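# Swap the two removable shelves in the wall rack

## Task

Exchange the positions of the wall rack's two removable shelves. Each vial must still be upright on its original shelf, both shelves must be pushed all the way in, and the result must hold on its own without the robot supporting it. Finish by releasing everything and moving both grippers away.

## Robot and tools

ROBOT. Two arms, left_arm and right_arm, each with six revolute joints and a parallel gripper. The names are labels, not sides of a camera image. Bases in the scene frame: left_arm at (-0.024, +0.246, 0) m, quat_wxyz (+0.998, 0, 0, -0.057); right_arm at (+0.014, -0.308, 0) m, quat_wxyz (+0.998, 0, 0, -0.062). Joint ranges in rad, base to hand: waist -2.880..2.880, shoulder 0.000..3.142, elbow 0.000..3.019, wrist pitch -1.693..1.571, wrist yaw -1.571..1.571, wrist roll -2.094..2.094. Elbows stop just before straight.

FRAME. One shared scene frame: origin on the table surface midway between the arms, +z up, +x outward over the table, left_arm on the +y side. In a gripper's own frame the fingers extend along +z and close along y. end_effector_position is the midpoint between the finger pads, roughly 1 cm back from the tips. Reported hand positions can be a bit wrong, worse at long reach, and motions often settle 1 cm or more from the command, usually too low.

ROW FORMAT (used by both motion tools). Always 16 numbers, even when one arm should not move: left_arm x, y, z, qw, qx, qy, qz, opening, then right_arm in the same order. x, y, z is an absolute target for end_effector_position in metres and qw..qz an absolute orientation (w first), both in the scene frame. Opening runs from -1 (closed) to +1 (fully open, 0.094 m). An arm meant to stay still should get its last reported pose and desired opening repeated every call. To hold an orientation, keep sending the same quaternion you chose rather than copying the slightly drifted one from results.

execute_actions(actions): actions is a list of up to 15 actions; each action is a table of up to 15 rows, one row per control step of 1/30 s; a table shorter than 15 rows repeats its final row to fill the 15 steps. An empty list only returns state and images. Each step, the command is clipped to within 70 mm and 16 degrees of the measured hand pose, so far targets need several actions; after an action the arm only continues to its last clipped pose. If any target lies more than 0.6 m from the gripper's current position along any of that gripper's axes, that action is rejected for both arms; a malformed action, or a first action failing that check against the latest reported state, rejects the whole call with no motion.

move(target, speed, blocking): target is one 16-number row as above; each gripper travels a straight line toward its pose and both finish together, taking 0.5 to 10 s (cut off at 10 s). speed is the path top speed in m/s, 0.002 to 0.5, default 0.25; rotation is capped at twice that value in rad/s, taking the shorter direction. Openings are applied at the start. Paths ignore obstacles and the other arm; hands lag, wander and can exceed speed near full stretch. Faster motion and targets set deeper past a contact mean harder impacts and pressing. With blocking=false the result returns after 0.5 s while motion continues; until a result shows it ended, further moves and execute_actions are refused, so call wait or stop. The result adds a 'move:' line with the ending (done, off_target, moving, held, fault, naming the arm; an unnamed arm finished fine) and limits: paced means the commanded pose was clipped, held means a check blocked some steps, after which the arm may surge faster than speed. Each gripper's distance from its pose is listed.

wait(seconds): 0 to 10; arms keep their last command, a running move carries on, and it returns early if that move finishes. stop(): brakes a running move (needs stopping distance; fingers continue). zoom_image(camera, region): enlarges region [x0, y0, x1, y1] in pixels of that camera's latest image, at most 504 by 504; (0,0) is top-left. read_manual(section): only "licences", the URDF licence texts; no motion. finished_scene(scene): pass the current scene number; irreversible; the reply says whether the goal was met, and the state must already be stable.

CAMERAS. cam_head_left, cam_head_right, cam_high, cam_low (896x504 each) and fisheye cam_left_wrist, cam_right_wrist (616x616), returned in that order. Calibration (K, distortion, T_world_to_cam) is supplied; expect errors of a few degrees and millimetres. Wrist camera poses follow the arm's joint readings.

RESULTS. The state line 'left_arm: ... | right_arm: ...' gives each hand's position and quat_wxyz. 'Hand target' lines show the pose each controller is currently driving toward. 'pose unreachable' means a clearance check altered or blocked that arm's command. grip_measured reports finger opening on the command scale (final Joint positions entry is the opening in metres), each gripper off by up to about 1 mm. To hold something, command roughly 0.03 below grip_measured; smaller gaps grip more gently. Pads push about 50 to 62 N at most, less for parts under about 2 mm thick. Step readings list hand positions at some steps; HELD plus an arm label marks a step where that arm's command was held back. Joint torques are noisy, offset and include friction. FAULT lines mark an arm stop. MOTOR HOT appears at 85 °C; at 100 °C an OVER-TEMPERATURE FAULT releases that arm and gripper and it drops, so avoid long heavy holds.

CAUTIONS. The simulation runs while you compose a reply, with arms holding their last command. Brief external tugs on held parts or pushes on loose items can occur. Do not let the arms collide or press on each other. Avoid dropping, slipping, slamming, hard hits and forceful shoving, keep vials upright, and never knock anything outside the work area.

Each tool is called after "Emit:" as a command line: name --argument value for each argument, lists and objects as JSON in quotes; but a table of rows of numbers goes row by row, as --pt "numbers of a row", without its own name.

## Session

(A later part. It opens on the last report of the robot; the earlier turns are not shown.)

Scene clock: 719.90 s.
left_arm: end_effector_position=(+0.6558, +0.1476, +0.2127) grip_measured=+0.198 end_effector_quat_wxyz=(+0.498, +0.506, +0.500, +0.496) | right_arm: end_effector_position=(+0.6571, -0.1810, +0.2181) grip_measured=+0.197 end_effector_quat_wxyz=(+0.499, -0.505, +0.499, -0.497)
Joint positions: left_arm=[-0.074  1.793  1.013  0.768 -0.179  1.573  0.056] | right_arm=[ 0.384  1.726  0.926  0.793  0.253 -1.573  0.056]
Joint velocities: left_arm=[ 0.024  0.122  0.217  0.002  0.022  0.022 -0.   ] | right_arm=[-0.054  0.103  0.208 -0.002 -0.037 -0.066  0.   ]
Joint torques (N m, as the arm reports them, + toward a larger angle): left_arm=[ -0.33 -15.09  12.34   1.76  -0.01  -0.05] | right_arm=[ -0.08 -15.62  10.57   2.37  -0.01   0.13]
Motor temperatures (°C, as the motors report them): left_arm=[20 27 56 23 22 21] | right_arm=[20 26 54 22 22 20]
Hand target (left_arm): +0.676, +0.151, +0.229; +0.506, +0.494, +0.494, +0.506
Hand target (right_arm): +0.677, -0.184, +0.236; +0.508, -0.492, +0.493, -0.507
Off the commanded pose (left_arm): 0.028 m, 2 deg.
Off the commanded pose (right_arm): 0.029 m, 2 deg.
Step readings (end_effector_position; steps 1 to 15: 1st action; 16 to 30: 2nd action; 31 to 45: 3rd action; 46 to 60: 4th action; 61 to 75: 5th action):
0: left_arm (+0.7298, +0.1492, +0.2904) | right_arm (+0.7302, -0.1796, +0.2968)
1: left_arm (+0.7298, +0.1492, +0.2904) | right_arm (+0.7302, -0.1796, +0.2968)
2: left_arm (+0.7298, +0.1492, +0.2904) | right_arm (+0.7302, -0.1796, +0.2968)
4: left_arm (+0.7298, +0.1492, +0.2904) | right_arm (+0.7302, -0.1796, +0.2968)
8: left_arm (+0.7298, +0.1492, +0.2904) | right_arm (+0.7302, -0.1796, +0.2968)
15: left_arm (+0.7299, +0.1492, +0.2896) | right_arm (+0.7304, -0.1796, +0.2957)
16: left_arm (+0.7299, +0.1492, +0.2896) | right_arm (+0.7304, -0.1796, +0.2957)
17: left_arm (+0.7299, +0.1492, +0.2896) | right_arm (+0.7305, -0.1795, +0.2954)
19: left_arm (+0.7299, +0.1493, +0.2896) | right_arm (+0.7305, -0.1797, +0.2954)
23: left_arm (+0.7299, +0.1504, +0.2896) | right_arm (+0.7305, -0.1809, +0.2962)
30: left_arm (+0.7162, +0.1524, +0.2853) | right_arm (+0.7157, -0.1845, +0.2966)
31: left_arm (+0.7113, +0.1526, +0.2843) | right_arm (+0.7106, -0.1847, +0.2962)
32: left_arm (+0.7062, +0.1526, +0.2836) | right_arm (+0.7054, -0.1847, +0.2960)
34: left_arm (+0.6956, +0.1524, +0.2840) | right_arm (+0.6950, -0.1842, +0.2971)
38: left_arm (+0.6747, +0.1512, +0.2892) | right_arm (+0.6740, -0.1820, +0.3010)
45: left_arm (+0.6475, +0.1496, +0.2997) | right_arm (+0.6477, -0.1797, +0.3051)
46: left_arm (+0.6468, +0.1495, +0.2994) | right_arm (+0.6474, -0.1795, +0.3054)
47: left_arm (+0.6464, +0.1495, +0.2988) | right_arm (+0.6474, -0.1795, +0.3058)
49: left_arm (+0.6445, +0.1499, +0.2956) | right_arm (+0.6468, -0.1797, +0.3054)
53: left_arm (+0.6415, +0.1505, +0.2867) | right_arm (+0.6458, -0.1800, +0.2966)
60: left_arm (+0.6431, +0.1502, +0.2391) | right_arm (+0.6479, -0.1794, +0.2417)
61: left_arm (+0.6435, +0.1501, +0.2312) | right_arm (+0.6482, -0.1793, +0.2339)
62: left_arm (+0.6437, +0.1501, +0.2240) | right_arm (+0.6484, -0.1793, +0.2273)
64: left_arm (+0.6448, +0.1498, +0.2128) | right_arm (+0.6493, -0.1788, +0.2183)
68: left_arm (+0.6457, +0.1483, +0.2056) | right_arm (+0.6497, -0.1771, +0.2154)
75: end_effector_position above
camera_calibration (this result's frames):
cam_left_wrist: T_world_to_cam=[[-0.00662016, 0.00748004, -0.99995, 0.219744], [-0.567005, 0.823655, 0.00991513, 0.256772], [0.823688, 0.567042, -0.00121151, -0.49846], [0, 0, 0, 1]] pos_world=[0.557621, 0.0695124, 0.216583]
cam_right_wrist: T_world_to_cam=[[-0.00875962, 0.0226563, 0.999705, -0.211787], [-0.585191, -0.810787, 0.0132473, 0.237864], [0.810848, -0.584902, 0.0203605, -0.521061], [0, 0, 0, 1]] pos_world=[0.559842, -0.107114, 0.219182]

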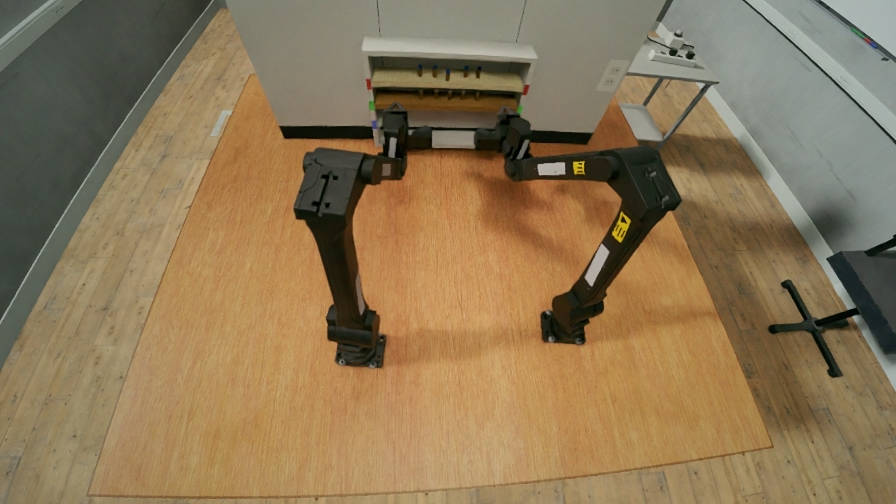

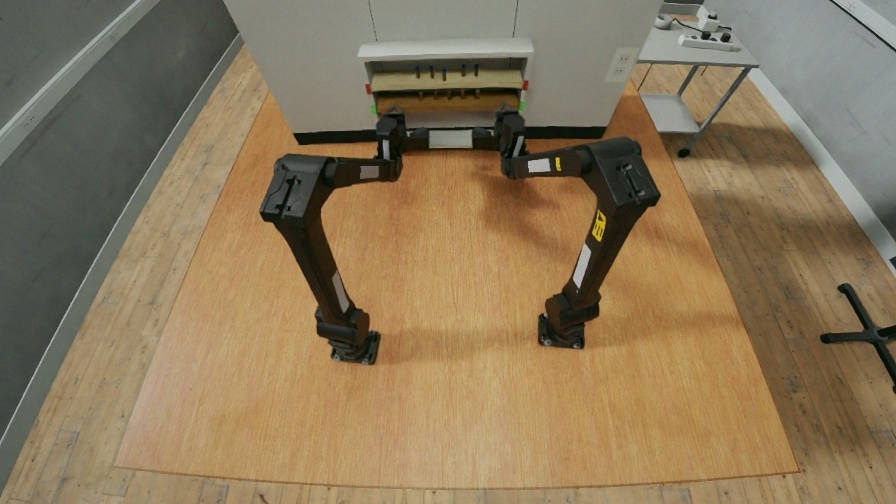

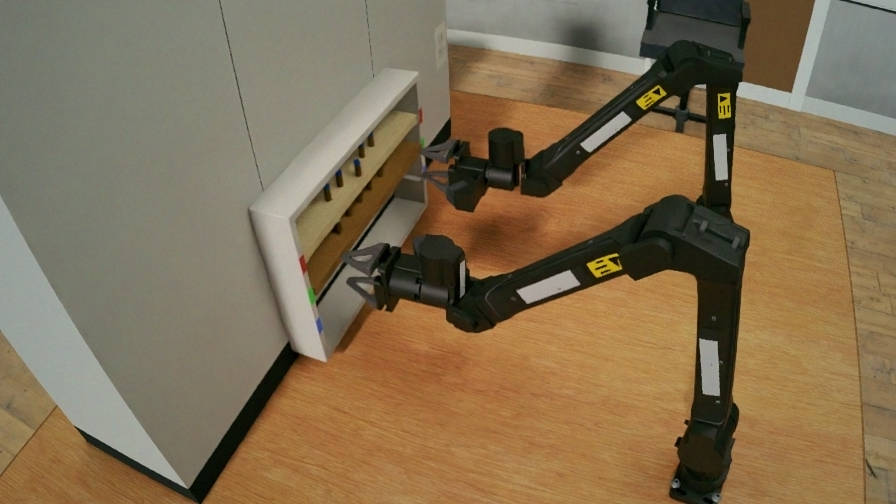

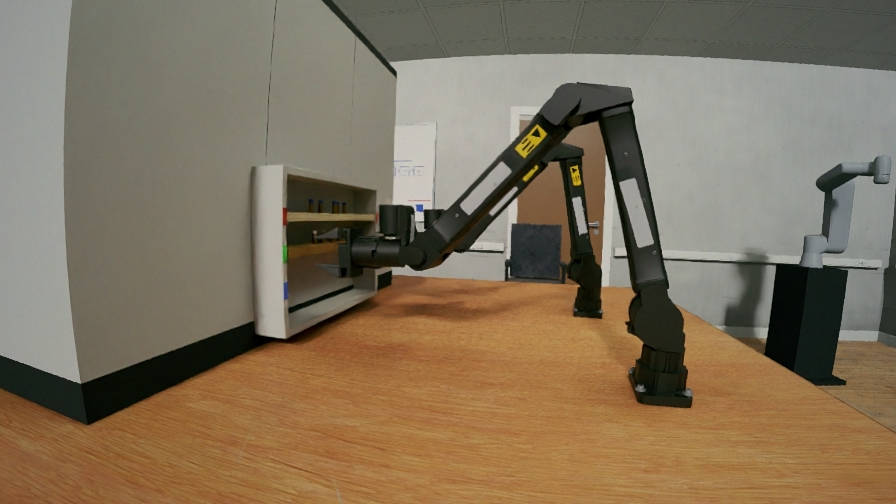

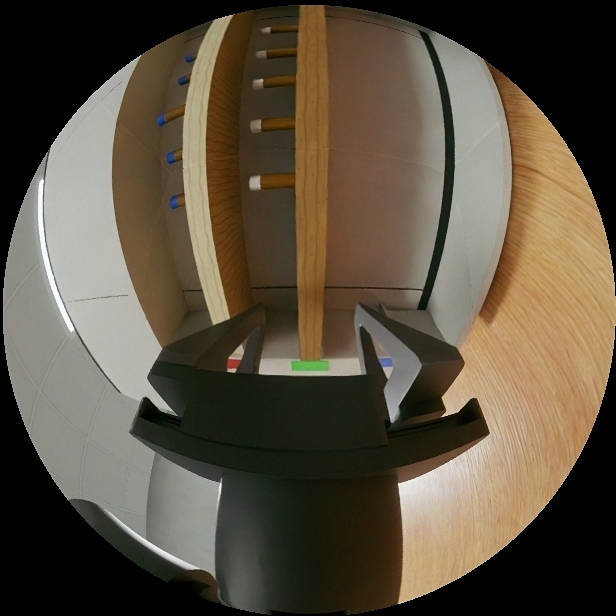

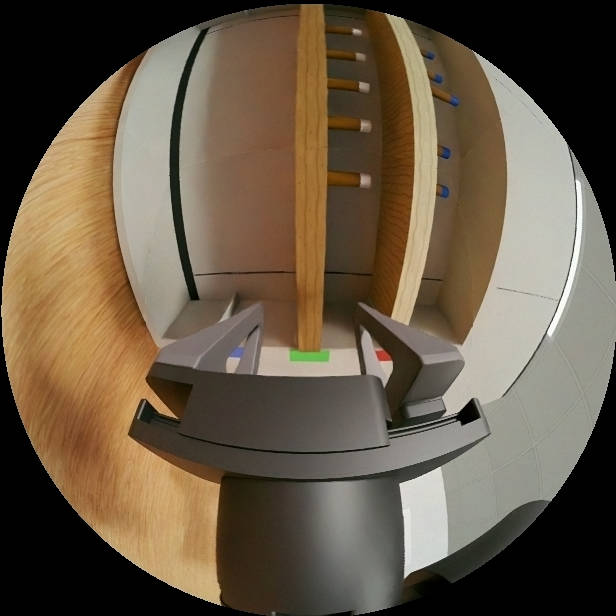

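Emit:
execute_actions --actions '[[[0.681,0.1514,0.228,0.506,0.494,0.4944,0.5056,0.2,0.682,-0.1833,0.2355,0.508,-0.492,0.4935,-0.5065,0.2],[0.684,0.1514,0.228,0.506,0.494,0.4944,0.5056,0.2,0.685,-0.1833,0.2355,0.508,-0.492,0.4935,-0.5065,0.2],[0.688,0.1514,0.228,0.506,0.494,0.4944,0.5056,0.2,0.689,-0.1833,0.2355,0.508,-0.492,0.4935,-0.5065,0.2],[0.692,0.1514,0.228,0.506,0.494,0.4944,0.5056,0.2,0.693,-0.1833,0.2355,0.508,-0.492,0.4935,-0.5065,0.2],[0.696,0.1514,0.228,0.506,0.494,0.4944,0.5056,0.2,0.697,-0.1833,0.2355,0.508,-0.492,0.4935,-0.5065,0.2],[0.700,0.1514,0.228,0.506,0.494,0.4944,0.5056,0.2,0.701,-0.1833,0.2355,0.508,-0.492,0.4935,-0.5065,0.2],[0.704,0.1514,0.228,0.506,0.494,0.4944,0.5056,0.2,0.705,-0.1833,0.2355,0.508,-0.492,0.4935,-0.5065,0.2],[0.708,0.1514,0.228,0.506,0.494,0.4944,0.5056,0.2,0.709,-0.1833,0.2355,0.508,-0.492,0.4935,-0.5065,0.2],[0.712,0.1514,0.228,0.506,0.494,0.4944,0.5056,0.2,0.713,-0.1833,0.2355,0.508,-0.492,0.4935,-0.5065,0.2],[0.716,0.1514,0.228,0.506,0.494,0.4944,0.5056,0.2,0.717,-0.1833,0.2355,0.508,-0.492,0.4935,-0.5065,0.2],[0.720,0.1514,0.228,0.506,0.494,0.4944,0.5056,0.2,0.721,-0.1833,0.2355,0.508,-0.492,0.4935,-0.5065,0.2],[0.7235,0.1514,0.228,0.506,0.494,0.4944,0.5056,0.2,0.7245,-0.1833,0.2355,0.508,-0.492,0.4935,-0.5065,0.2],[0.727,0.1514,0.228,0.506,0.494,0.4944,0.5056,0.2,0.728,-0.1833,0.2355,0.508,-0.492,0.4935,-0.5065,0.2],[0.730,0.1514,0.228,0.506,0.494,0.4944,0.5056,0.2,0.731,-0.1833,0.2355,0.508,-0.492,0.4935,-0.5065,0.2],[0.733,0.1514,0.228,0.506,0.494,0.4944,0.5056,0.15,0.734,-0.1833,0.2355,0.508,-0.492,0.4935,-0.5065,0.15]],[[0.7355,0.1514,0.228,0.506,0.494,0.4944,0.5056,0.1,0.7365,-0.1833,0.2355,0.508,-0.492,0.4935,-0.5065,0.1],[0.7375,0.1514,0.228,0.506,0.494,0.4944,0.5056,0.05,0.7385,-0.1833,0.2355,0.508,-0.492,0.4935,-0.5065,0.05],[0.739,0.1514,0.228,0.506,0.494,0.4944,0.5056,0.0,0.740,-0.1833,0.2355,0.508,-0.492,0.4935,-0.5065,0.0],[0.7405,0.1514,0.228,0.506,0.494,0.4944,0.5056,-0.05,0.7415,-0.1833,0.2355,0.508,-0.492,0.4935,-0.5065,-0.05],[0.7415,0.1514,0.228,0.506,0.494,0.4944,0.5056,-0.1,0.7425,-0.1833,0.2355,0.508,-0.492,0.4935,-0.5065,-0.1],[0.742,0.1514,0.228,0.506,0.494,0.4944,0.5056,-0.15,0.743,-0.1833,0.2355,0.508,-0.492,0.4935,-0.5065,-0.15],[0.742,0.1514,0.228,0.506,0.494,0.4944,0.5056,-0.2,0.743,-0.1833,0.2355,0.508,-0.492,0.4935,-0.5065,-0.2],[0.742,0.1514,0.228,0.506,0.494,0.4944,0.5056,-0.25,0.743,-0.1833,0.2355,0.508,-0.492,0.4935,-0.5065,-0.25],[0.742,0.1514,0.228,0.506,0.494,0.4944,0.5056,-0.3,0.743,-0.1833,0.2355,0.508,-0.492,0.4935,-0.5065,-0.3],[0.742,0.1514,0.228,0.506,0.494,0.4944,0.5056,-0.35,0.743,-0.1833,0.2355,0.508,-0.492,0.4935,-0.5065,-0.35],[0.742,0.1514,0.228,0.506,0.494,0.4944,0.5056,-0.4,0.743,-0.1833,0.2355,0.508,-0.492,0.4935,-0.5065,-0.4]]]'

Scene clock: 742.20 s.
left_arm: end_effector_position=(+0.7240, +0.1485, +0.2139) grip_measured=-0.398 end_effector_quat_wxyz=(+0.500, +0.502, +0.499, +0.499) | right_arm: end_effector_position=(+0.7249, -0.1809, +0.2193) grip_measured=-0.397 end_effector_quat_wxyz=(+0.500, -0.502, +0.498, -0.499)
Joint positions: left_arm=[-0.052  1.93   1.228  0.702 -0.161  1.573  0.028] | right_arm=[ 0.354  1.859  1.13   0.728  0.225 -1.573  0.028]
Joint velocities: left_arm=[ 0.005 -0.005 -0.012 -0.012 -0.051 -0.066 -0.   ] | right_arm=[-0.015 -0.005  0.002 -0.017 -0.037 -0.081 -0.001]
Joint torques (N m, as the arm reports them, + toward a larger angle): left_arm=[ -1.41 -17.26  13.18   1.17   0.04  -0.05] | right_arm=[ -0.43 -18.39  11.22   2.22  -0.04   0.16]
Motor temperatures (°C, as the motors report them): left_arm=[20 26 52 23 21 21] | right_arm=[20 26 50 22 22 20]
Hand target (left_arm): +0.740, +0.151, +0.228; +0.506, +0.494, +0.494, +0.506
Hand target (right_arm): +0.741, -0.184, +0.236; +0.508, -0.492, +0.494, -0.506
Off the commanded pose (left_arm): 0.023 m, 1 deg.
Off the commanded pose (right_arm): 0.024 m, 2 deg.
Step readings (end_effector_position; steps 1 to 15: 1st action; 16 to 30: 2nd action):
0: left_arm (+0.6609, +0.1491, +0.2152) | right_arm (+0.6621, -0.1829, +0.2209)
1: left_arm (+0.6609, +0.1490, +0.2150) | right_arm (+0.6621, -0.1829, +0.2207)
2: left_arm (+0.6614, +0.1488, +0.2150) | right_arm (+0.6626, -0.1826, +0.2207)
4: left_arm (+0.6647, +0.1481, +0.2154) | right_arm (+0.6658, -0.1812, +0.2206)
8: left_arm (+0.6798, +0.1467, +0.2174) | right_arm (+0.6805, -0.1788, +0.2211)
15: left_arm (+0.7083, +0.1475, +0.2166) | right_arm (+0.7090, -0.1802, +0.2210)
16: left_arm (+0.7115, +0.1476, +0.2164) | right_arm (+0.7123, -0.1806, +0.2209)
17: left_arm (+0.7144, +0.1478, +0.2159) | right_arm (+0.7152, -0.1809, +0.2208)
19: left_arm (+0.7191, +0.1483, +0.2154) | right_arm (+0.7200, -0.1811, +0.2203)
23: left_arm (+0.7238, +0.1486, +0.2140) | right_arm (+0.7246, -0.1810, +0.2194)
30: end_effector_position above
camera_calibration (this result's frames):
cam_left_wrist: T_world_to_cam=[[0.00572752, 0.00515275, -0.99997, 0.21278], [-0.57021, 0.821498, 0.000967119, 0.299227], [0.821479, 0.570187, 0.0076433, -0.555891], [0, 0, 0, 1]] pos_world=[0.626056, 0.0700513, 0.216733]
cam_right_wrist: T_world_to_cam=[[-0.0142128, 0.0211888, 0.999674, -0.208674], [-0.587723, -0.809014, 0.00879168, 0.280705], [0.808937, -0.587407, 0.0239516, -0.575829], [0, 0, 0, 1]] pos_world=[0.627821, -0.10673, 0.21993]

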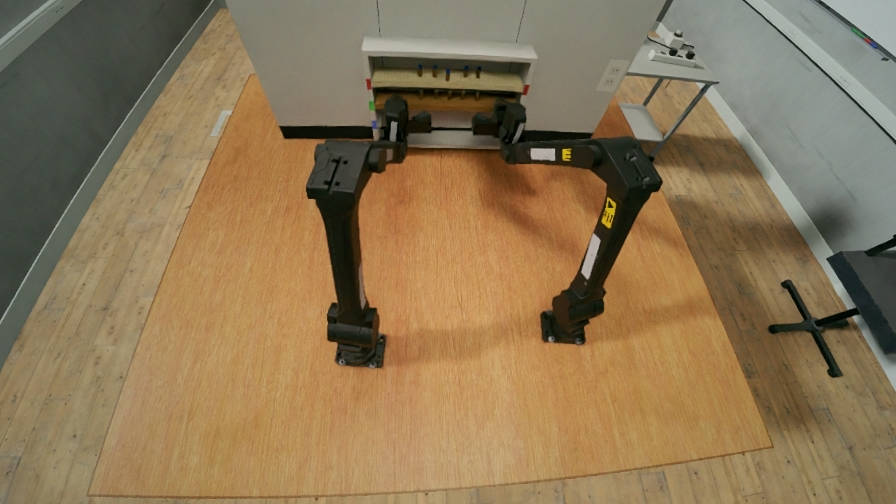

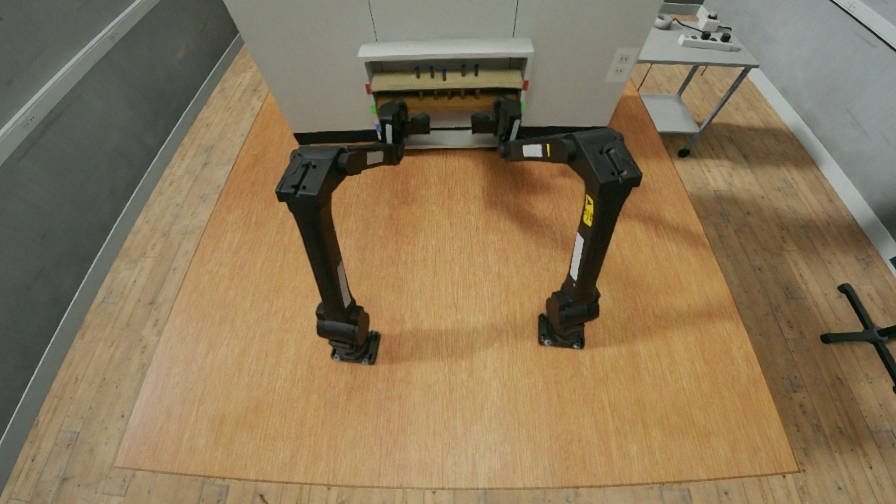

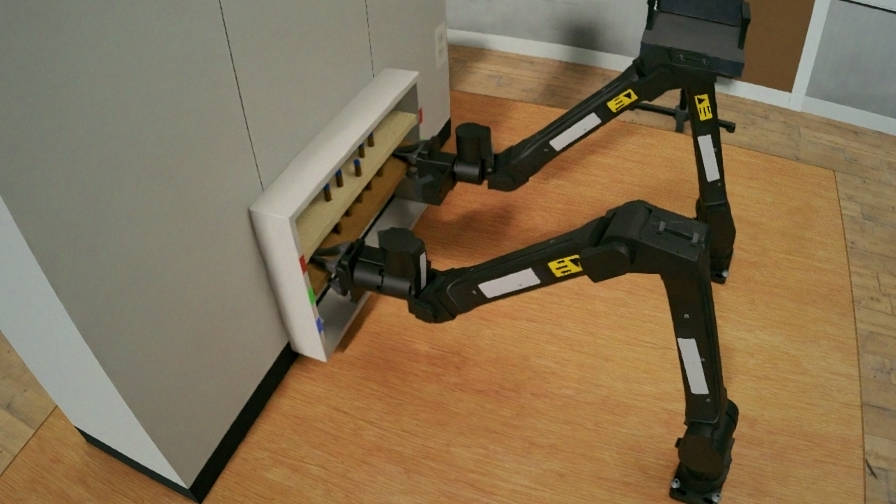

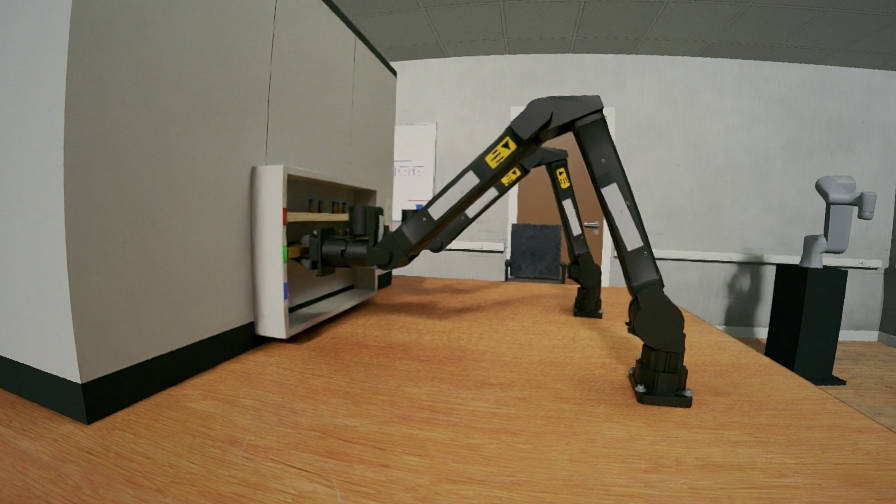

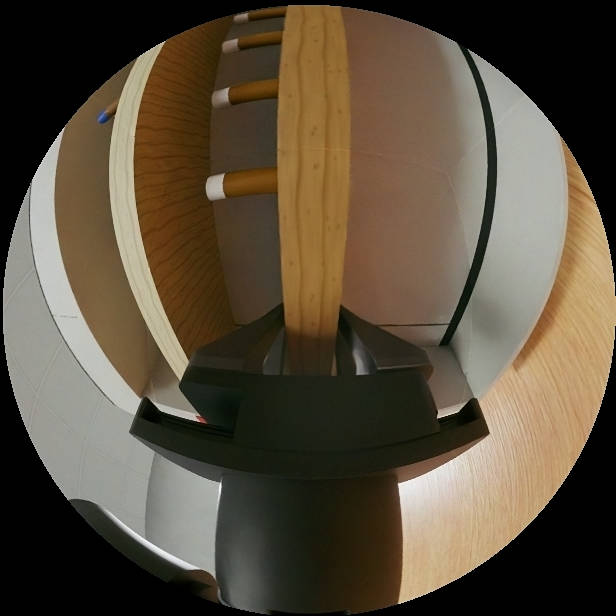

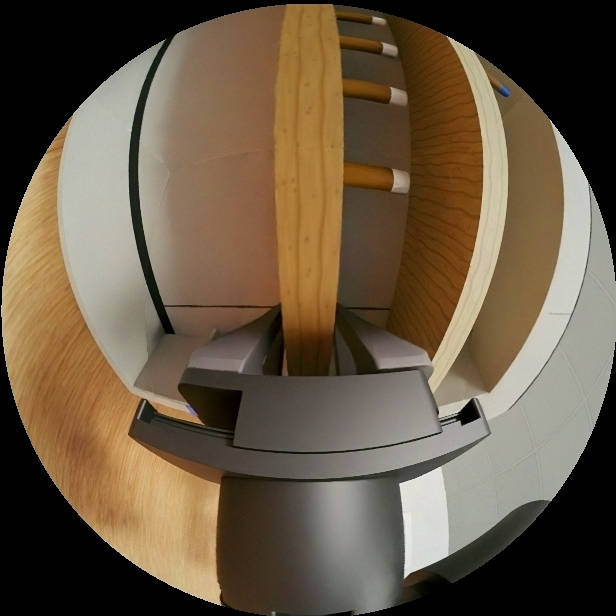

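Emit:
execute_actions --actions '[[[0.742,0.1514,0.228,0.506,0.494,0.4944,0.5056,-0.45,0.743,-0.1833,0.2355,0.508,-0.492,0.4935,-0.5065,-0.45],[0.742,0.1514,0.228,0.506,0.494,0.4944,0.5056,-0.5,0.743,-0.1833,0.2355,0.508,-0.492,0.4935,-0.5065,-0.5],[0.742,0.1514,0.228,0.506,0.494,0.4944,0.5056,-0.54,0.743,-0.1833,0.2355,0.508,-0.492,0.4935,-0.5065,-0.54],[0.742,0.1514,0.228,0.506,0.494,0.4944,0.5056,-0.57,0.743,-0.1833,0.2355,0.508,-0.492,0.4935,-0.5065,-0.57],[0.742,0.1514,0.228,0.506,0.494,0.4944,0.5056,-0.595,0.743,-0.1833,0.2355,0.508,-0.492,0.4935,-0.5065,-0.595],[0.742,0.1514,0.228,0.506,0.494,0.4944,0.5056,-0.62,0.743,-0.1833,0.2355,0.508,-0.492,0.4935,-0.5065,-0.62],[0.742,0.1514,0.228,0.506,0.494,0.4944,0.5056,-0.64,0.743,-0.1833,0.2355,0.508,-0.492,0.4935,-0.5065,-0.64],[0.742,0.1514,0.228,0.506,0.494,0.4944,0.5056,-0.66,0.743,-0.1833,0.2355,0.508,-0.492,0.4935,-0.5065,-0.66],[0.742,0.1514,0.228,0.506,0.494,0.4944,0.5056,-0.68,0.743,-0.1833,0.2355,0.508,-0.492,0.4935,-0.5065,-0.68],[0.7396,0.1508,0.2323,0.5083,0.4917,0.4928,0.5072,-0.68,0.7408,-0.1825,0.2378,0.5097,-0.4903,0.4927,-0.5073,-0.68],[0.7372,0.1502,0.2365,0.5106,0.4894,0.4911,0.5089,-0.68,0.7385,-0.1817,0.240,0.5114,-0.4886,0.4918,-0.5082,-0.68],[0.7348,0.1496,0.2408,0.5129,0.4871,0.4895,0.5105,-0.68,0.7363,-0.181,0.2423,0.5131,-0.4869,0.491,-0.509,-0.68],[0.7324,0.149,0.245,0.5152,0.4848,0.4878,0.5122,-0.68,0.734,-0.1802,0.2445,0.5148,-0.4852,0.4901,-0.5099,-0.68],[0.730,0.1484,0.2493,0.5175,0.4825,0.4862,0.5138,-0.68,0.7318,-0.1794,0.2468,0.5165,-0.4835,0.4893,-0.5107,-0.68],[0.7276,0.1478,0.2535,0.5198,0.4802,0.4846,0.5154,-0.68,0.7295,-0.1786,0.249,0.5182,-0.4818,0.4884,-0.5116,-0.68]],[[0.7252,0.1472,0.2578,0.5221,0.4779,0.4829,0.5171,-0.68,0.7273,-0.1778,0.2513,0.5199,-0.4801,0.4876,-0.5124,-0.68],[0.7228,0.1466,0.262,0.5244,0.4756,0.4813,0.5187,-0.68,0.725,-0.1771,0.2535,0.5216,-0.4784,0.4867,-0.5133,-0.68],[0.7204,0.146,0.2663,0.5267,0.4733,0.4796,0.5204,-0.68,0.7228,-0.1763,0.2558,0.5233,-0.4767,0.4859,-0.5141,-0.68],[0.718,0.1455,0.2705,0.529,0.471,0.478,0.522,-0.68,0.7205,-0.1755,0.258,0.525,-0.475,0.485,-0.515,-0.68],[0.716,0.1455,0.2705,0.529,0.471,0.478,0.522,-0.68,0.7185,-0.1755,0.258,0.525,-0.475,0.485,-0.515,-0.68],[0.7136,0.1455,0.2705,0.529,0.471,0.478,0.522,-0.68,0.7161,-0.1755,0.258,0.525,-0.475,0.485,-0.515,-0.68],[0.7108,0.1455,0.2705,0.529,0.471,0.478,0.522,-0.68,0.7133,-0.1755,0.258,0.525,-0.475,0.485,-0.515,-0.68],[0.7079,0.1455,0.2705,0.529,0.471,0.478,0.522,-0.68,0.7104,-0.1755,0.258,0.525,-0.475,0.485,-0.515,-0.68],[0.705,0.1455,0.2705,0.529,0.471,0.478,0.522,-0.68,0.7075,-0.1755,0.258,0.525,-0.475,0.485,-0.515,-0.68],[0.7021,0.1455,0.2705,0.529,0.471,0.478,0.522,-0.68,0.7046,-0.1755,0.258,0.525,-0.475,0.485,-0.515,-0.68],[0.6992,0.1455,0.2705,0.529,0.471,0.478,0.522,-0.68,0.7017,-0.1755,0.258,0.525,-0.475,0.485,-0.515,-0.68],[0.6963,0.1455,0.2705,0.529,0.471,0.478,0.522,-0.68,0.6988,-0.1755,0.258,0.525,-0.475,0.485,-0.515,-0.68],[0.6934,0.1455,0.2705,0.529,0.471,0.478,0.522,-0.68,0.6959,-0.1755,0.258,0.525,-0.475,0.485,-0.515,-0.68],[0.6905,0.1455,0.2705,0.529,0.471,0.478,0.522,-0.68,0.693,-0.1755,0.258,0.525,-0.475,0.485,-0.515,-0.68],[0.6876,0.1455,0.2705,0.529,0.471,0.478,0.522,-0.68,0.6901,-0.1755,0.258,0.525,-0.475,0.485,-0.515,-0.68]],[[0.6847,0.1455,0.2705,0.529,0.471,0.478,0.522,-0.68,0.6872,-0.1755,0.258,0.525,-0.475,0.485,-0.515,-0.68],[0.6818,0.1455,0.2705,0.529,0.471,0.478,0.522,-0.68,0.6843,-0.1755,0.258,0.525,-0.475,0.485,-0.515,-0.68],[0.6789,0.1455,0.2705,0.529,0.471,0.478,0.522,-0.68,0.6814,-0.1755,0.258,0.525,-0.475,0.485,-0.515,-0.68],[0.676,0.1455,0.2705,0.529,0.471,0.478,0.522,-0.68,0.6785,-0.1755,0.258,0.525,-0.475,0.485,-0.515,-0.68],[0.6731,0.1455,0.2705,0.529,0.471,0.478,0.522,-0.68,0.6756,-0.1755,0.258,0.525,-0.475,0.485,-0.515,-0.68],[0.6702,0.1455,0.2705,0.529,0.471,0.478,0.522,-0.68,0.6727,-0.1755,0.258,0.525,-0.475,0.485,-0.515,-0.68],[0.6673,0.1455,0.2705,0.529,0.471,0.478,0.522,-0.68,0.6698,-0.1755,0.258,0.525,-0.475,0.485,-0.515,-0.68],[0.6644,0.1455,0.2705,0.529,0.471,0.478,0.522,-0.68,0.6669,-0.1755,0.258,0.525,-0.475,0.485,-0.515,-0.68],[0.6615,0.1455,0.2705,0.529,0.471,0.478,0.522,-0.68,0.664,-0.1755,0.258,0.525,-0.475,0.485,-0.515,-0.68],[0.6586,0.1455,0.2705,0.529,0.471,0.478,0.522,-0.68,0.6611,-0.1755,0.258,0.525,-0.475,0.485,-0.515,-0.68],[0.6557,0.1455,0.2705,0.529,0.471,0.478,0.522,-0.68,0.6582,-0.1755,0.258,0.525,-0.475,0.485,-0.515,-0.68],[0.6528,0.1455,0.2705,0.529,0.471,0.478,0.522,-0.68,0.6553,-0.1755,0.258,0.525,-0.475,0.485,-0.515,-0.68],[0.6499,0.1455,0.2705,0.529,0.471,0.478,0.522,-0.68,0.6524,-0.1755,0.258,0.525,-0.475,0.485,-0.515,-0.68],[0.647,0.1455,0.2705,0.529,0.471,0.478,0.522,-0.68,0.6495,-0.1755,0.258,0.525,-0.475,0.485,-0.515,-0.68],[0.6441,0.1455,0.2705,0.529,0.471,0.478,0.522,-0.68,0.6466,-0.1755,0.258,0.525,-0.475,0.485,-0.515,-0.68]],[[0.6414,0.1455,0.2705,0.529,0.471,0.478,0.522,-0.68,0.6439,-0.1755,0.258,0.525,-0.475,0.485,-0.515,-0.68],[0.639,0.1455,0.2705,0.529,0.471,0.478,0.522,-0.68,0.6415,-0.1755,0.258,0.525,-0.475,0.485,-0.515,-0.68],[0.637,0.1455,0.2705,0.529,0.471,0.478,0.522,-0.68,0.6395,-0.1755,0.258,0.525,-0.475,0.485,-0.515,-0.68],[0.6355,0.1455,0.2705,0.529,0.471,0.478,0.522,-0.68,0.638,-0.1755,0.258,0.525,-0.475,0.485,-0.515,-0.68],[0.6345,0.1455,0.2705,0.529,0.471,0.478,0.522,-0.68,0.637,-0.1755,0.258,0.525,-0.475,0.485,-0.515,-0.68],[0.634,0.1455,0.2705,0.529,0.471,0.478,0.522,-0.68,0.6365,-0.1755,0.258,0.525,-0.475,0.485,-0.515,-0.68],[0.6343,0.1457,0.2675,0.5277,0.4723,0.4791,0.5209,-0.68,0.6365,-0.1758,0.2564,0.5239,-0.4761,0.4857,-0.5143,-0.68],[0.6346,0.1459,0.2645,0.5264,0.4736,0.4801,0.5199,-0.68,0.6365,-0.1762,0.2548,0.5228,-0.4772,0.4863,-0.5137,-0.68],[0.6349,0.1461,0.2615,0.5252,0.4748,0.4812,0.5188,-0.68,0.6365,-0.1765,0.2532,0.5217,-0.4783,0.487,-0.513,-0.68],[0.6352,0.1463,0.2585,0.5239,0.4761,0.4822,0.5178,-0.68,0.6365,-0.1768,0.2516,0.5206,-0.4794,0.4877,-0.5123,-0.68],[0.6355,0.1465,0.2555,0.5226,0.4774,0.4833,0.5167,-0.68,0.6365,-0.1772,0.250,0.5194,-0.4806,0.4883,-0.5117,-0.68],[0.6358,0.1467,0.2525,0.5213,0.4787,0.4843,0.5157,-0.68,0.6365,-0.1775,0.2484,0.5183,-0.4817,0.489,-0.511,-0.68],[0.6361,0.1469,0.2495,0.520,0.480,0.4854,0.5146,-0.68,0.6365,-0.1778,0.2468,0.5172,-0.4828,0.4897,-0.5103,-0.68],[0.6364,0.1471,0.2465,0.5188,0.4812,0.4864,0.5136,-0.68,0.6365,-0.1782,0.2452,0.5161,-0.4839,0.4903,-0.5097,-0.68],[0.6367,0.1473,0.2435,0.5175,0.4825,0.4875,0.5125,-0.68,0.6365,-0.1785,0.2435,0.515,-0.485,0.491,-0.509,-0.68]]]'

Scene clock: 796.77 s.
left_arm: end_effector_position=(+0.6376, +0.1507, +0.2202) grip_measured=-0.643 end_effector_quat_wxyz=(+0.498, +0.500, +0.501, +0.501) | right_arm: end_effector_position=(+0.6394, -0.1801, +0.2274) grip_measured=-0.637 end_effector_quat_wxyz=(+0.502, -0.498, +0.498, -0.502)
Joint positions: left_arm=[-0.078  1.747  0.961  0.784 -0.195  1.573  0.017] | right_arm=[ 0.399  1.681  0.881  0.808  0.277 -1.574  0.017]
Joint velocities: left_arm=[ 0.005 -0.005 -0.027 -0.002 -0.022 -0.051 -0.   ] | right_arm=[-0.005  0.005 -0.042 -0.002  0.007  0.007  0.   ]
Joint torques (N m, as the arm reports them, + toward a larger angle): left_arm=[ -1.13 -16.65   8.53   3.57  -0.24  -0.06] | right_arm=[  0.72 -17.62   6.75   3.8    0.33   0.18]
Motor temperatures (°C, as the motors report them): left_arm=[20 27 52 23 21 21] | right_arm=[20 26 49 21 22 20]
Hand target (left_arm): +0.636, +0.148, +0.243; +0.517, +0.483, +0.487, +0.512
Hand target (right_arm): +0.636, -0.179, +0.243; +0.515, -0.485, +0.491, -0.509
Off the commanded pose (left_arm): 0.024 m, 4 deg.
Off the commanded pose (right_arm): 0.016 m, 2 deg.
Step readings (end_effector_position; steps 1 to 15: 1st action; 16 to 30: 2nd action; 31 to 45: 3rd action; 46 to 60: 4th action):
0: left_arm (+0.7240, +0.1485, +0.2139) | right_arm (+0.7249, -0.1809, +0.2193)
1: left_arm (+0.7240, +0.1485, +0.2139) | right_arm (+0.7249, -0.1809, +0.2193)
2: left_arm (+0.7240, +0.1485, +0.2139) | right_arm (+0.7249, -0.1809, +0.2193)
4: left_arm (+0.7240, +0.1485, +0.2139) | right_arm (+0.7249, -0.1809, +0.2193)
8: left_arm (+0.7241, +0.1484, +0.2140) | right_arm (+0.7252, -0.1808, +0.2200)
15: left_arm (+0.7241, +0.1486, +0.2139) | right_arm (+0.7252, -0.1810, +0.2203)
16: left_arm (+0.7241, +0.1487, +0.2139) | right_arm (+0.7252, -0.1812, +0.2205)
17: left_arm (+0.7240, +0.1484, +0.2142) | right_arm (+0.7252, -0.1812, +0.2210)
19: left_arm (+0.7239, +0.1487, +0.2150) | right_arm (+0.7249, -0.1808, +0.2216)
23: left_arm (+0.7199, +0.1495, +0.2148) | right_arm (+0.7210, -0.1799, +0.2229)
30: left_arm (+0.6994, +0.1502, +0.2150) | right_arm (+0.7007, -0.1797, +0.2228)
31: left_arm (+0.6965, +0.1501, +0.2153) | right_arm (+0.6976, -0.1796, +0.2230)
32: left_arm (+0.6935, +0.1500, +0.2158) | right_arm (+0.6947, -0.1797, +0.2233)
34: left_arm (+0.6876, +0.1499, +0.2164) | right_arm (+0.6888, -0.1798, +0.2242)
38: left_arm (+0.6760, +0.1499, +0.2183) | right_arm (+0.6772, -0.1800, +0.2257)
45: left_arm (+0.6555, +0.1505, +0.2201) | right_arm (+0.6568, -0.1798, +0.2273)
46: left_arm (+0.6526, +0.1505, +0.2203) | right_arm (+0.6539, -0.1798, +0.2275)
47: left_arm (+0.6497, +0.1506, +0.2205) | right_arm (+0.6511, -0.1796, +0.2276)
49: left_arm (+0.6446, +0.1506, +0.2208) | right_arm (+0.6461, -0.1797, +0.2279)
53: left_arm (+0.6390, +0.1507, +0.2223) | right_arm (+0.6409, -0.1797, +0.2295)
60: end_effector_position above
camera_calibration (this result's frames):
cam_left_wrist: T_world_to_cam=[[0.00382008, 0.00557142, -0.999977, 0.220725], [-0.576146, 0.817343, 0.00235289, 0.252301], [0.817338, 0.576124, 0.00633227, -0.484123], [0, 0, 0, 1]] pos_world=[0.540211, 0.0714686, 0.223192]
cam_right_wrist: T_world_to_cam=[[-0.0236304, 0.0194078, 0.999532, -0.212287], [-0.59301, -0.805194, 0.00161475, 0.236747], [0.804849, -0.592694, 0.030536, -0.506252], [0, 0, 0, 1]] pos_world=[0.542833, -0.105305, 0.227265]

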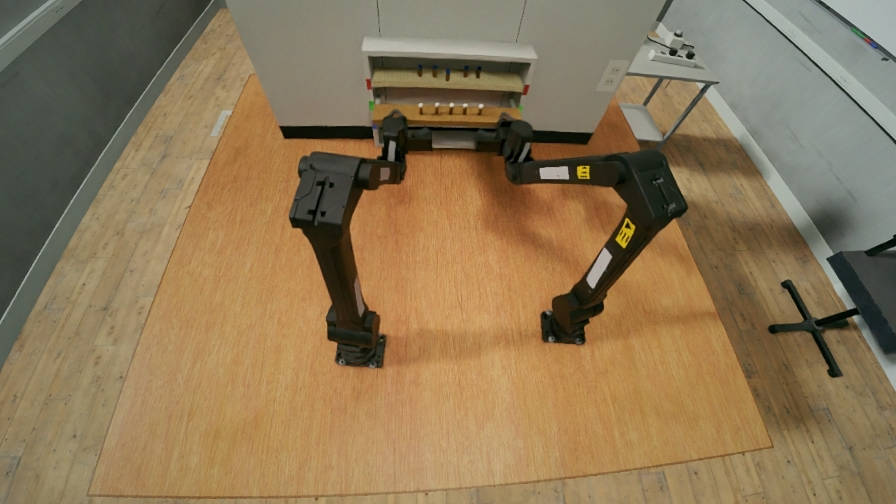

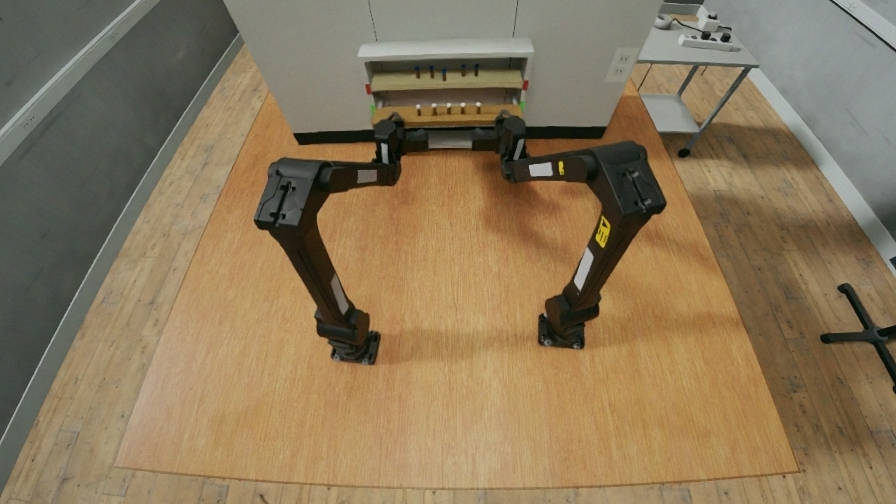

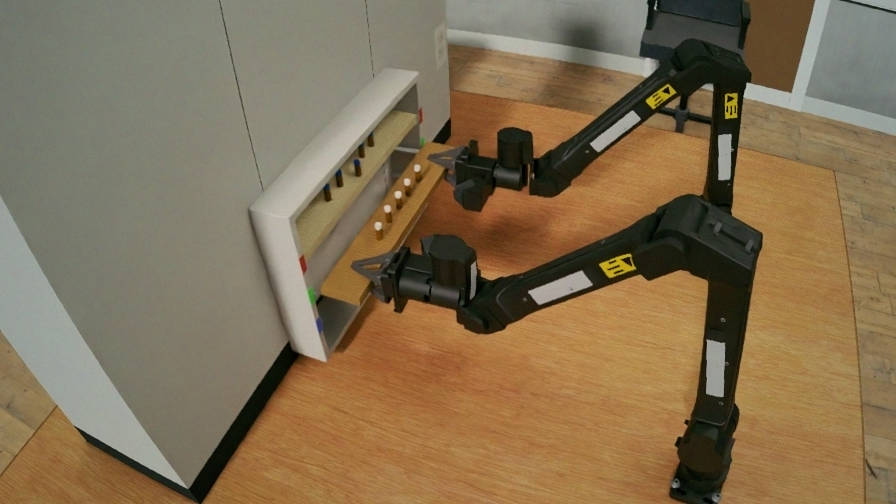

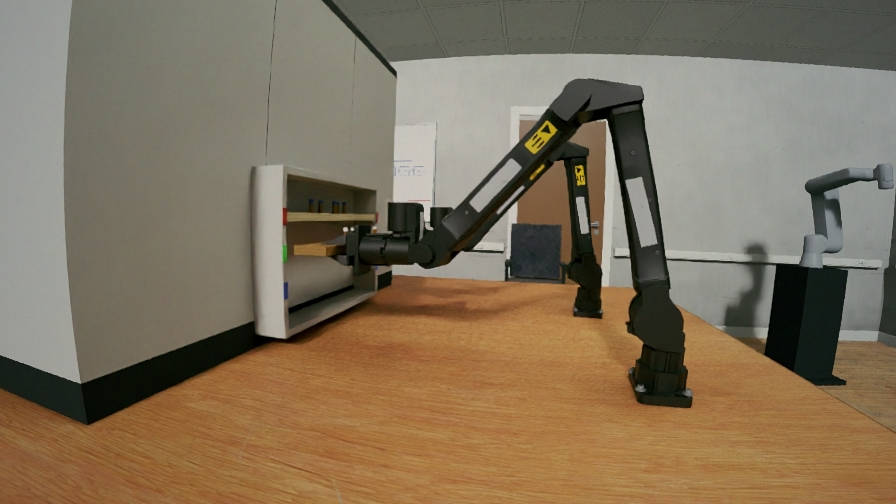

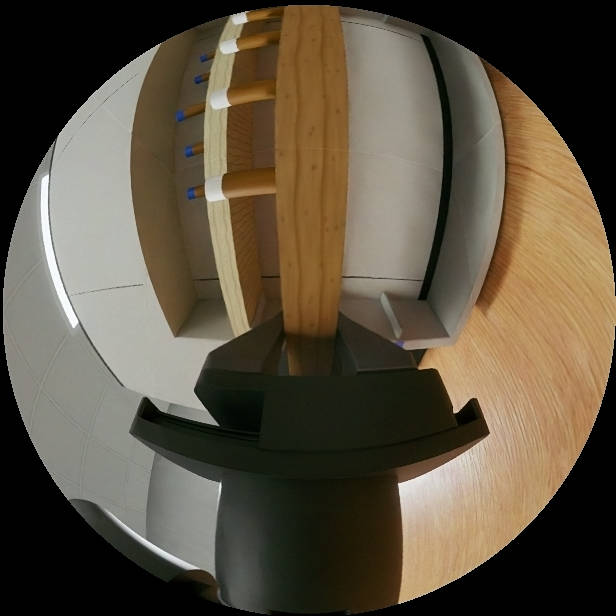

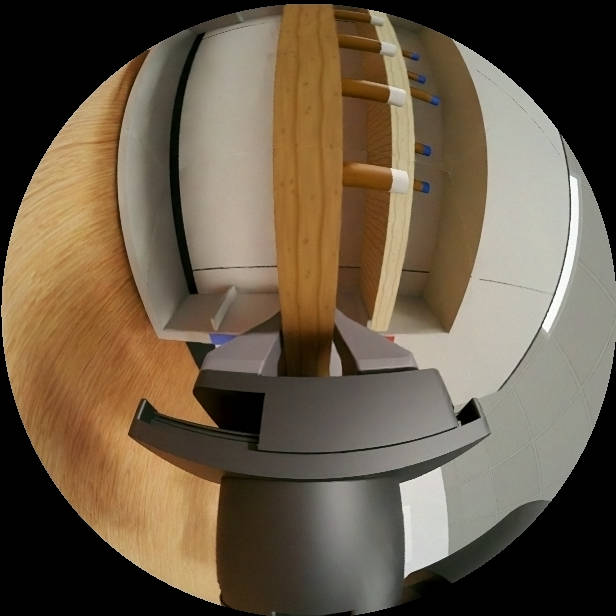

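Emit:
execute_actions --actions '[]'

Scene clock: 814.17 s.
left_arm: end_effector_position=(+0.6369, +0.1505, +0.2190) grip_measured=-0.643 end_effector_quat_wxyz=(+0.497, +0.501, +0.501, +0.500) | right_arm: end_effector_position=(+0.6388, -0.1803, +0.2262) grip_measured=-0.637 end_effector_quat_wxyz=(+0.501, -0.498, +0.499, -0.502)
Joint positions: left_arm=[-0.079  1.747  0.958  0.784 -0.195  1.573  0.017] | right_arm=[ 0.399  1.681  0.879  0.808  0.277 -1.574  0.017]
Joint velocities: left_arm=[-0.005 -0.024  0.007 -0.007  0.022 -0.066 -0.   ] | right_arm=[ 0.015 -0.015  0.002  0.002  0.095 -0.081  0.   ]
Joint torques (N m, as the arm reports them, + toward a larger angle): left_arm=[ -1.82 -16.58   8.6    3.54  -0.25  -0.06] | right_arm=[  0.72 -18.     6.86   3.83   0.34   0.18]
Motor temperatures (°C, as the motors report them): left_arm=[20 26 49 23 21 21] | right_arm=[20 26 45 22 22 20]
Hand target (left_arm): +0.636, +0.148, +0.243; +0.517, +0.483, +0.487, +0.512
Hand target (right_arm): +0.636, -0.179, +0.243; +0.515, -0.485, +0.491, -0.509
Off the commanded pose (left_arm): 0.025 m, 4 deg.
Off the commanded pose (right_arm): 0.017 m, 3 deg.
camera_calibration (this result's frames):
cam_left_wrist: T_world_to_cam=[[0.00157549, 0.00600687, -0.999981, 0.220921], [-0.575827, 0.817562, 0.00400385, 0.251442], [0.81757, 0.57581, 0.00474698, -0.483263], [0, 0, 0, 1]] pos_world=[0.53954, 0.0713707, 0.222205]
cam_right_wrist: T_world_to_cam=[[-0.0214291, 0.0200311, 0.99957, -0.212445], [-0.593004, -0.805192, 0.00342279, 0.235844], [0.804914, -0.592676, 0.029133, -0.505555], [0, 0, 0, 1]] pos_world=[0.542232, -0.105475, 0.226274]

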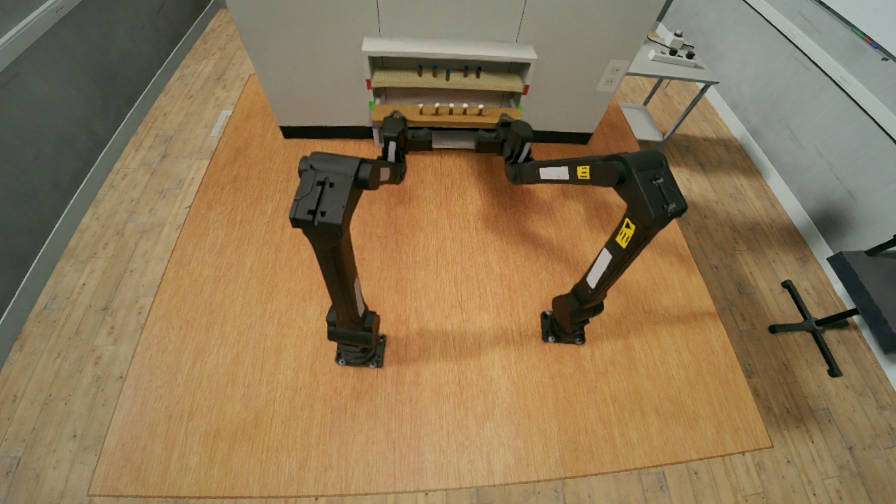

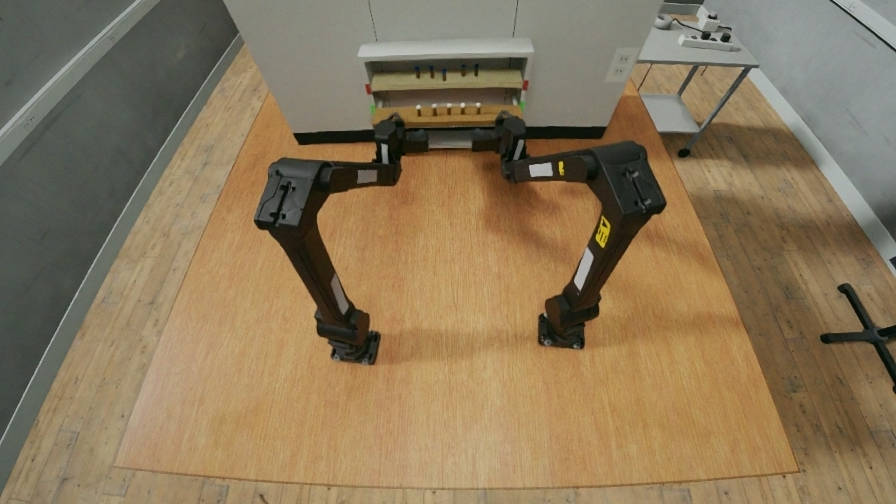

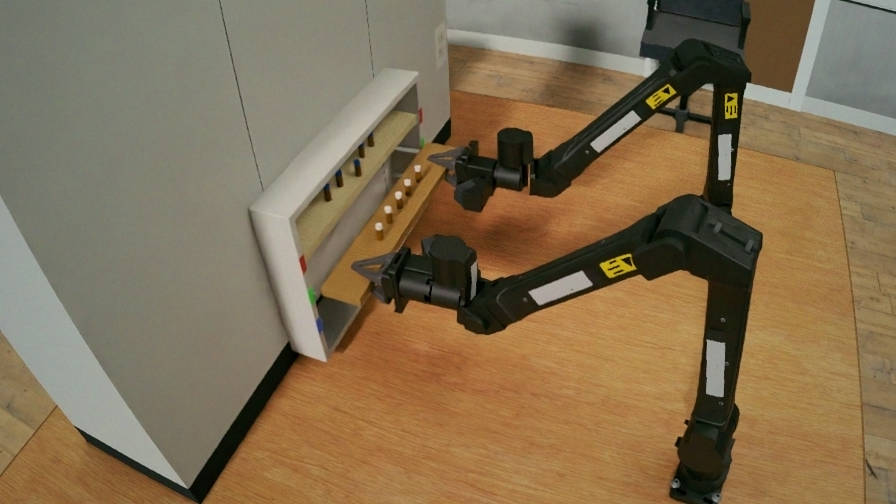

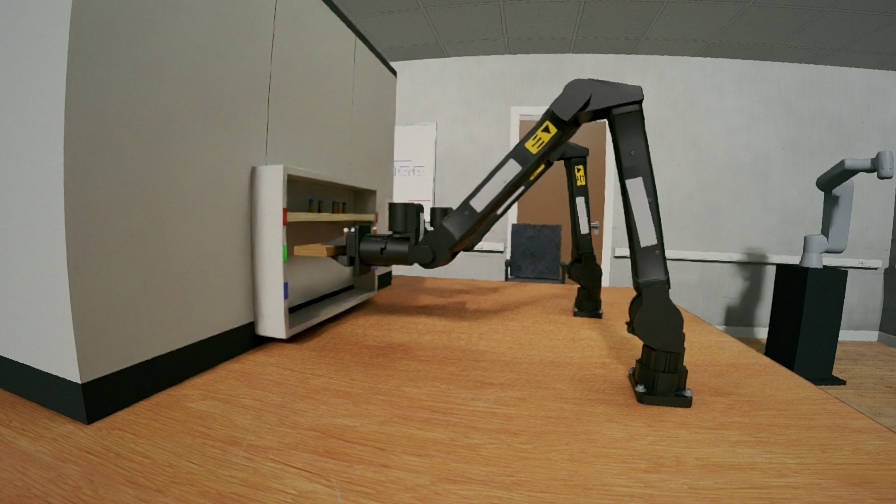

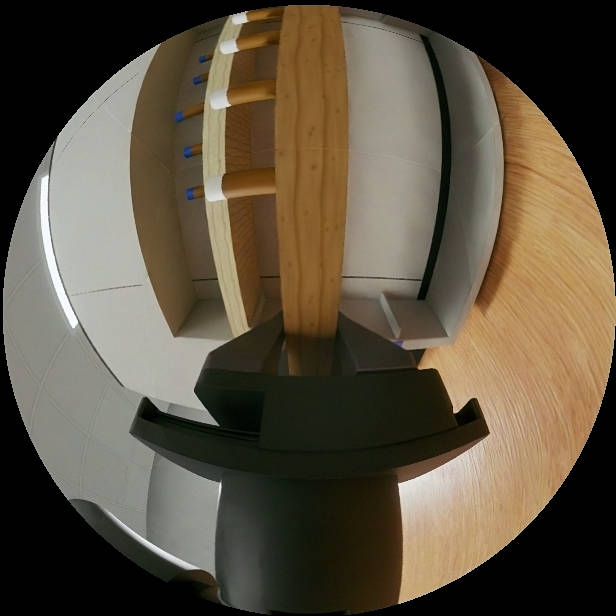

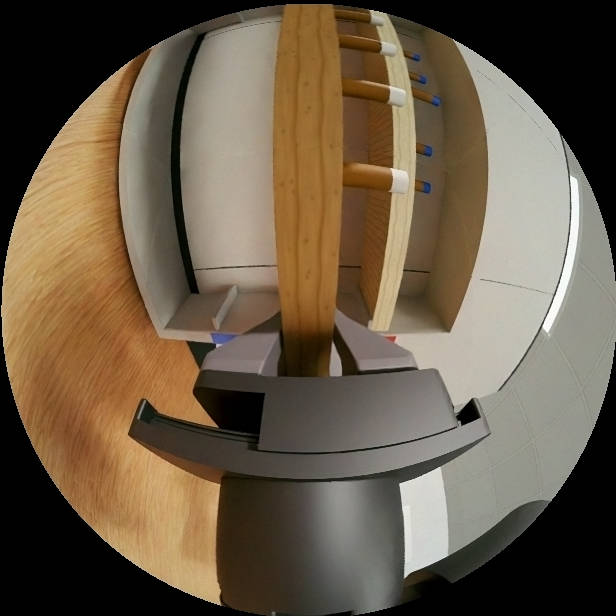

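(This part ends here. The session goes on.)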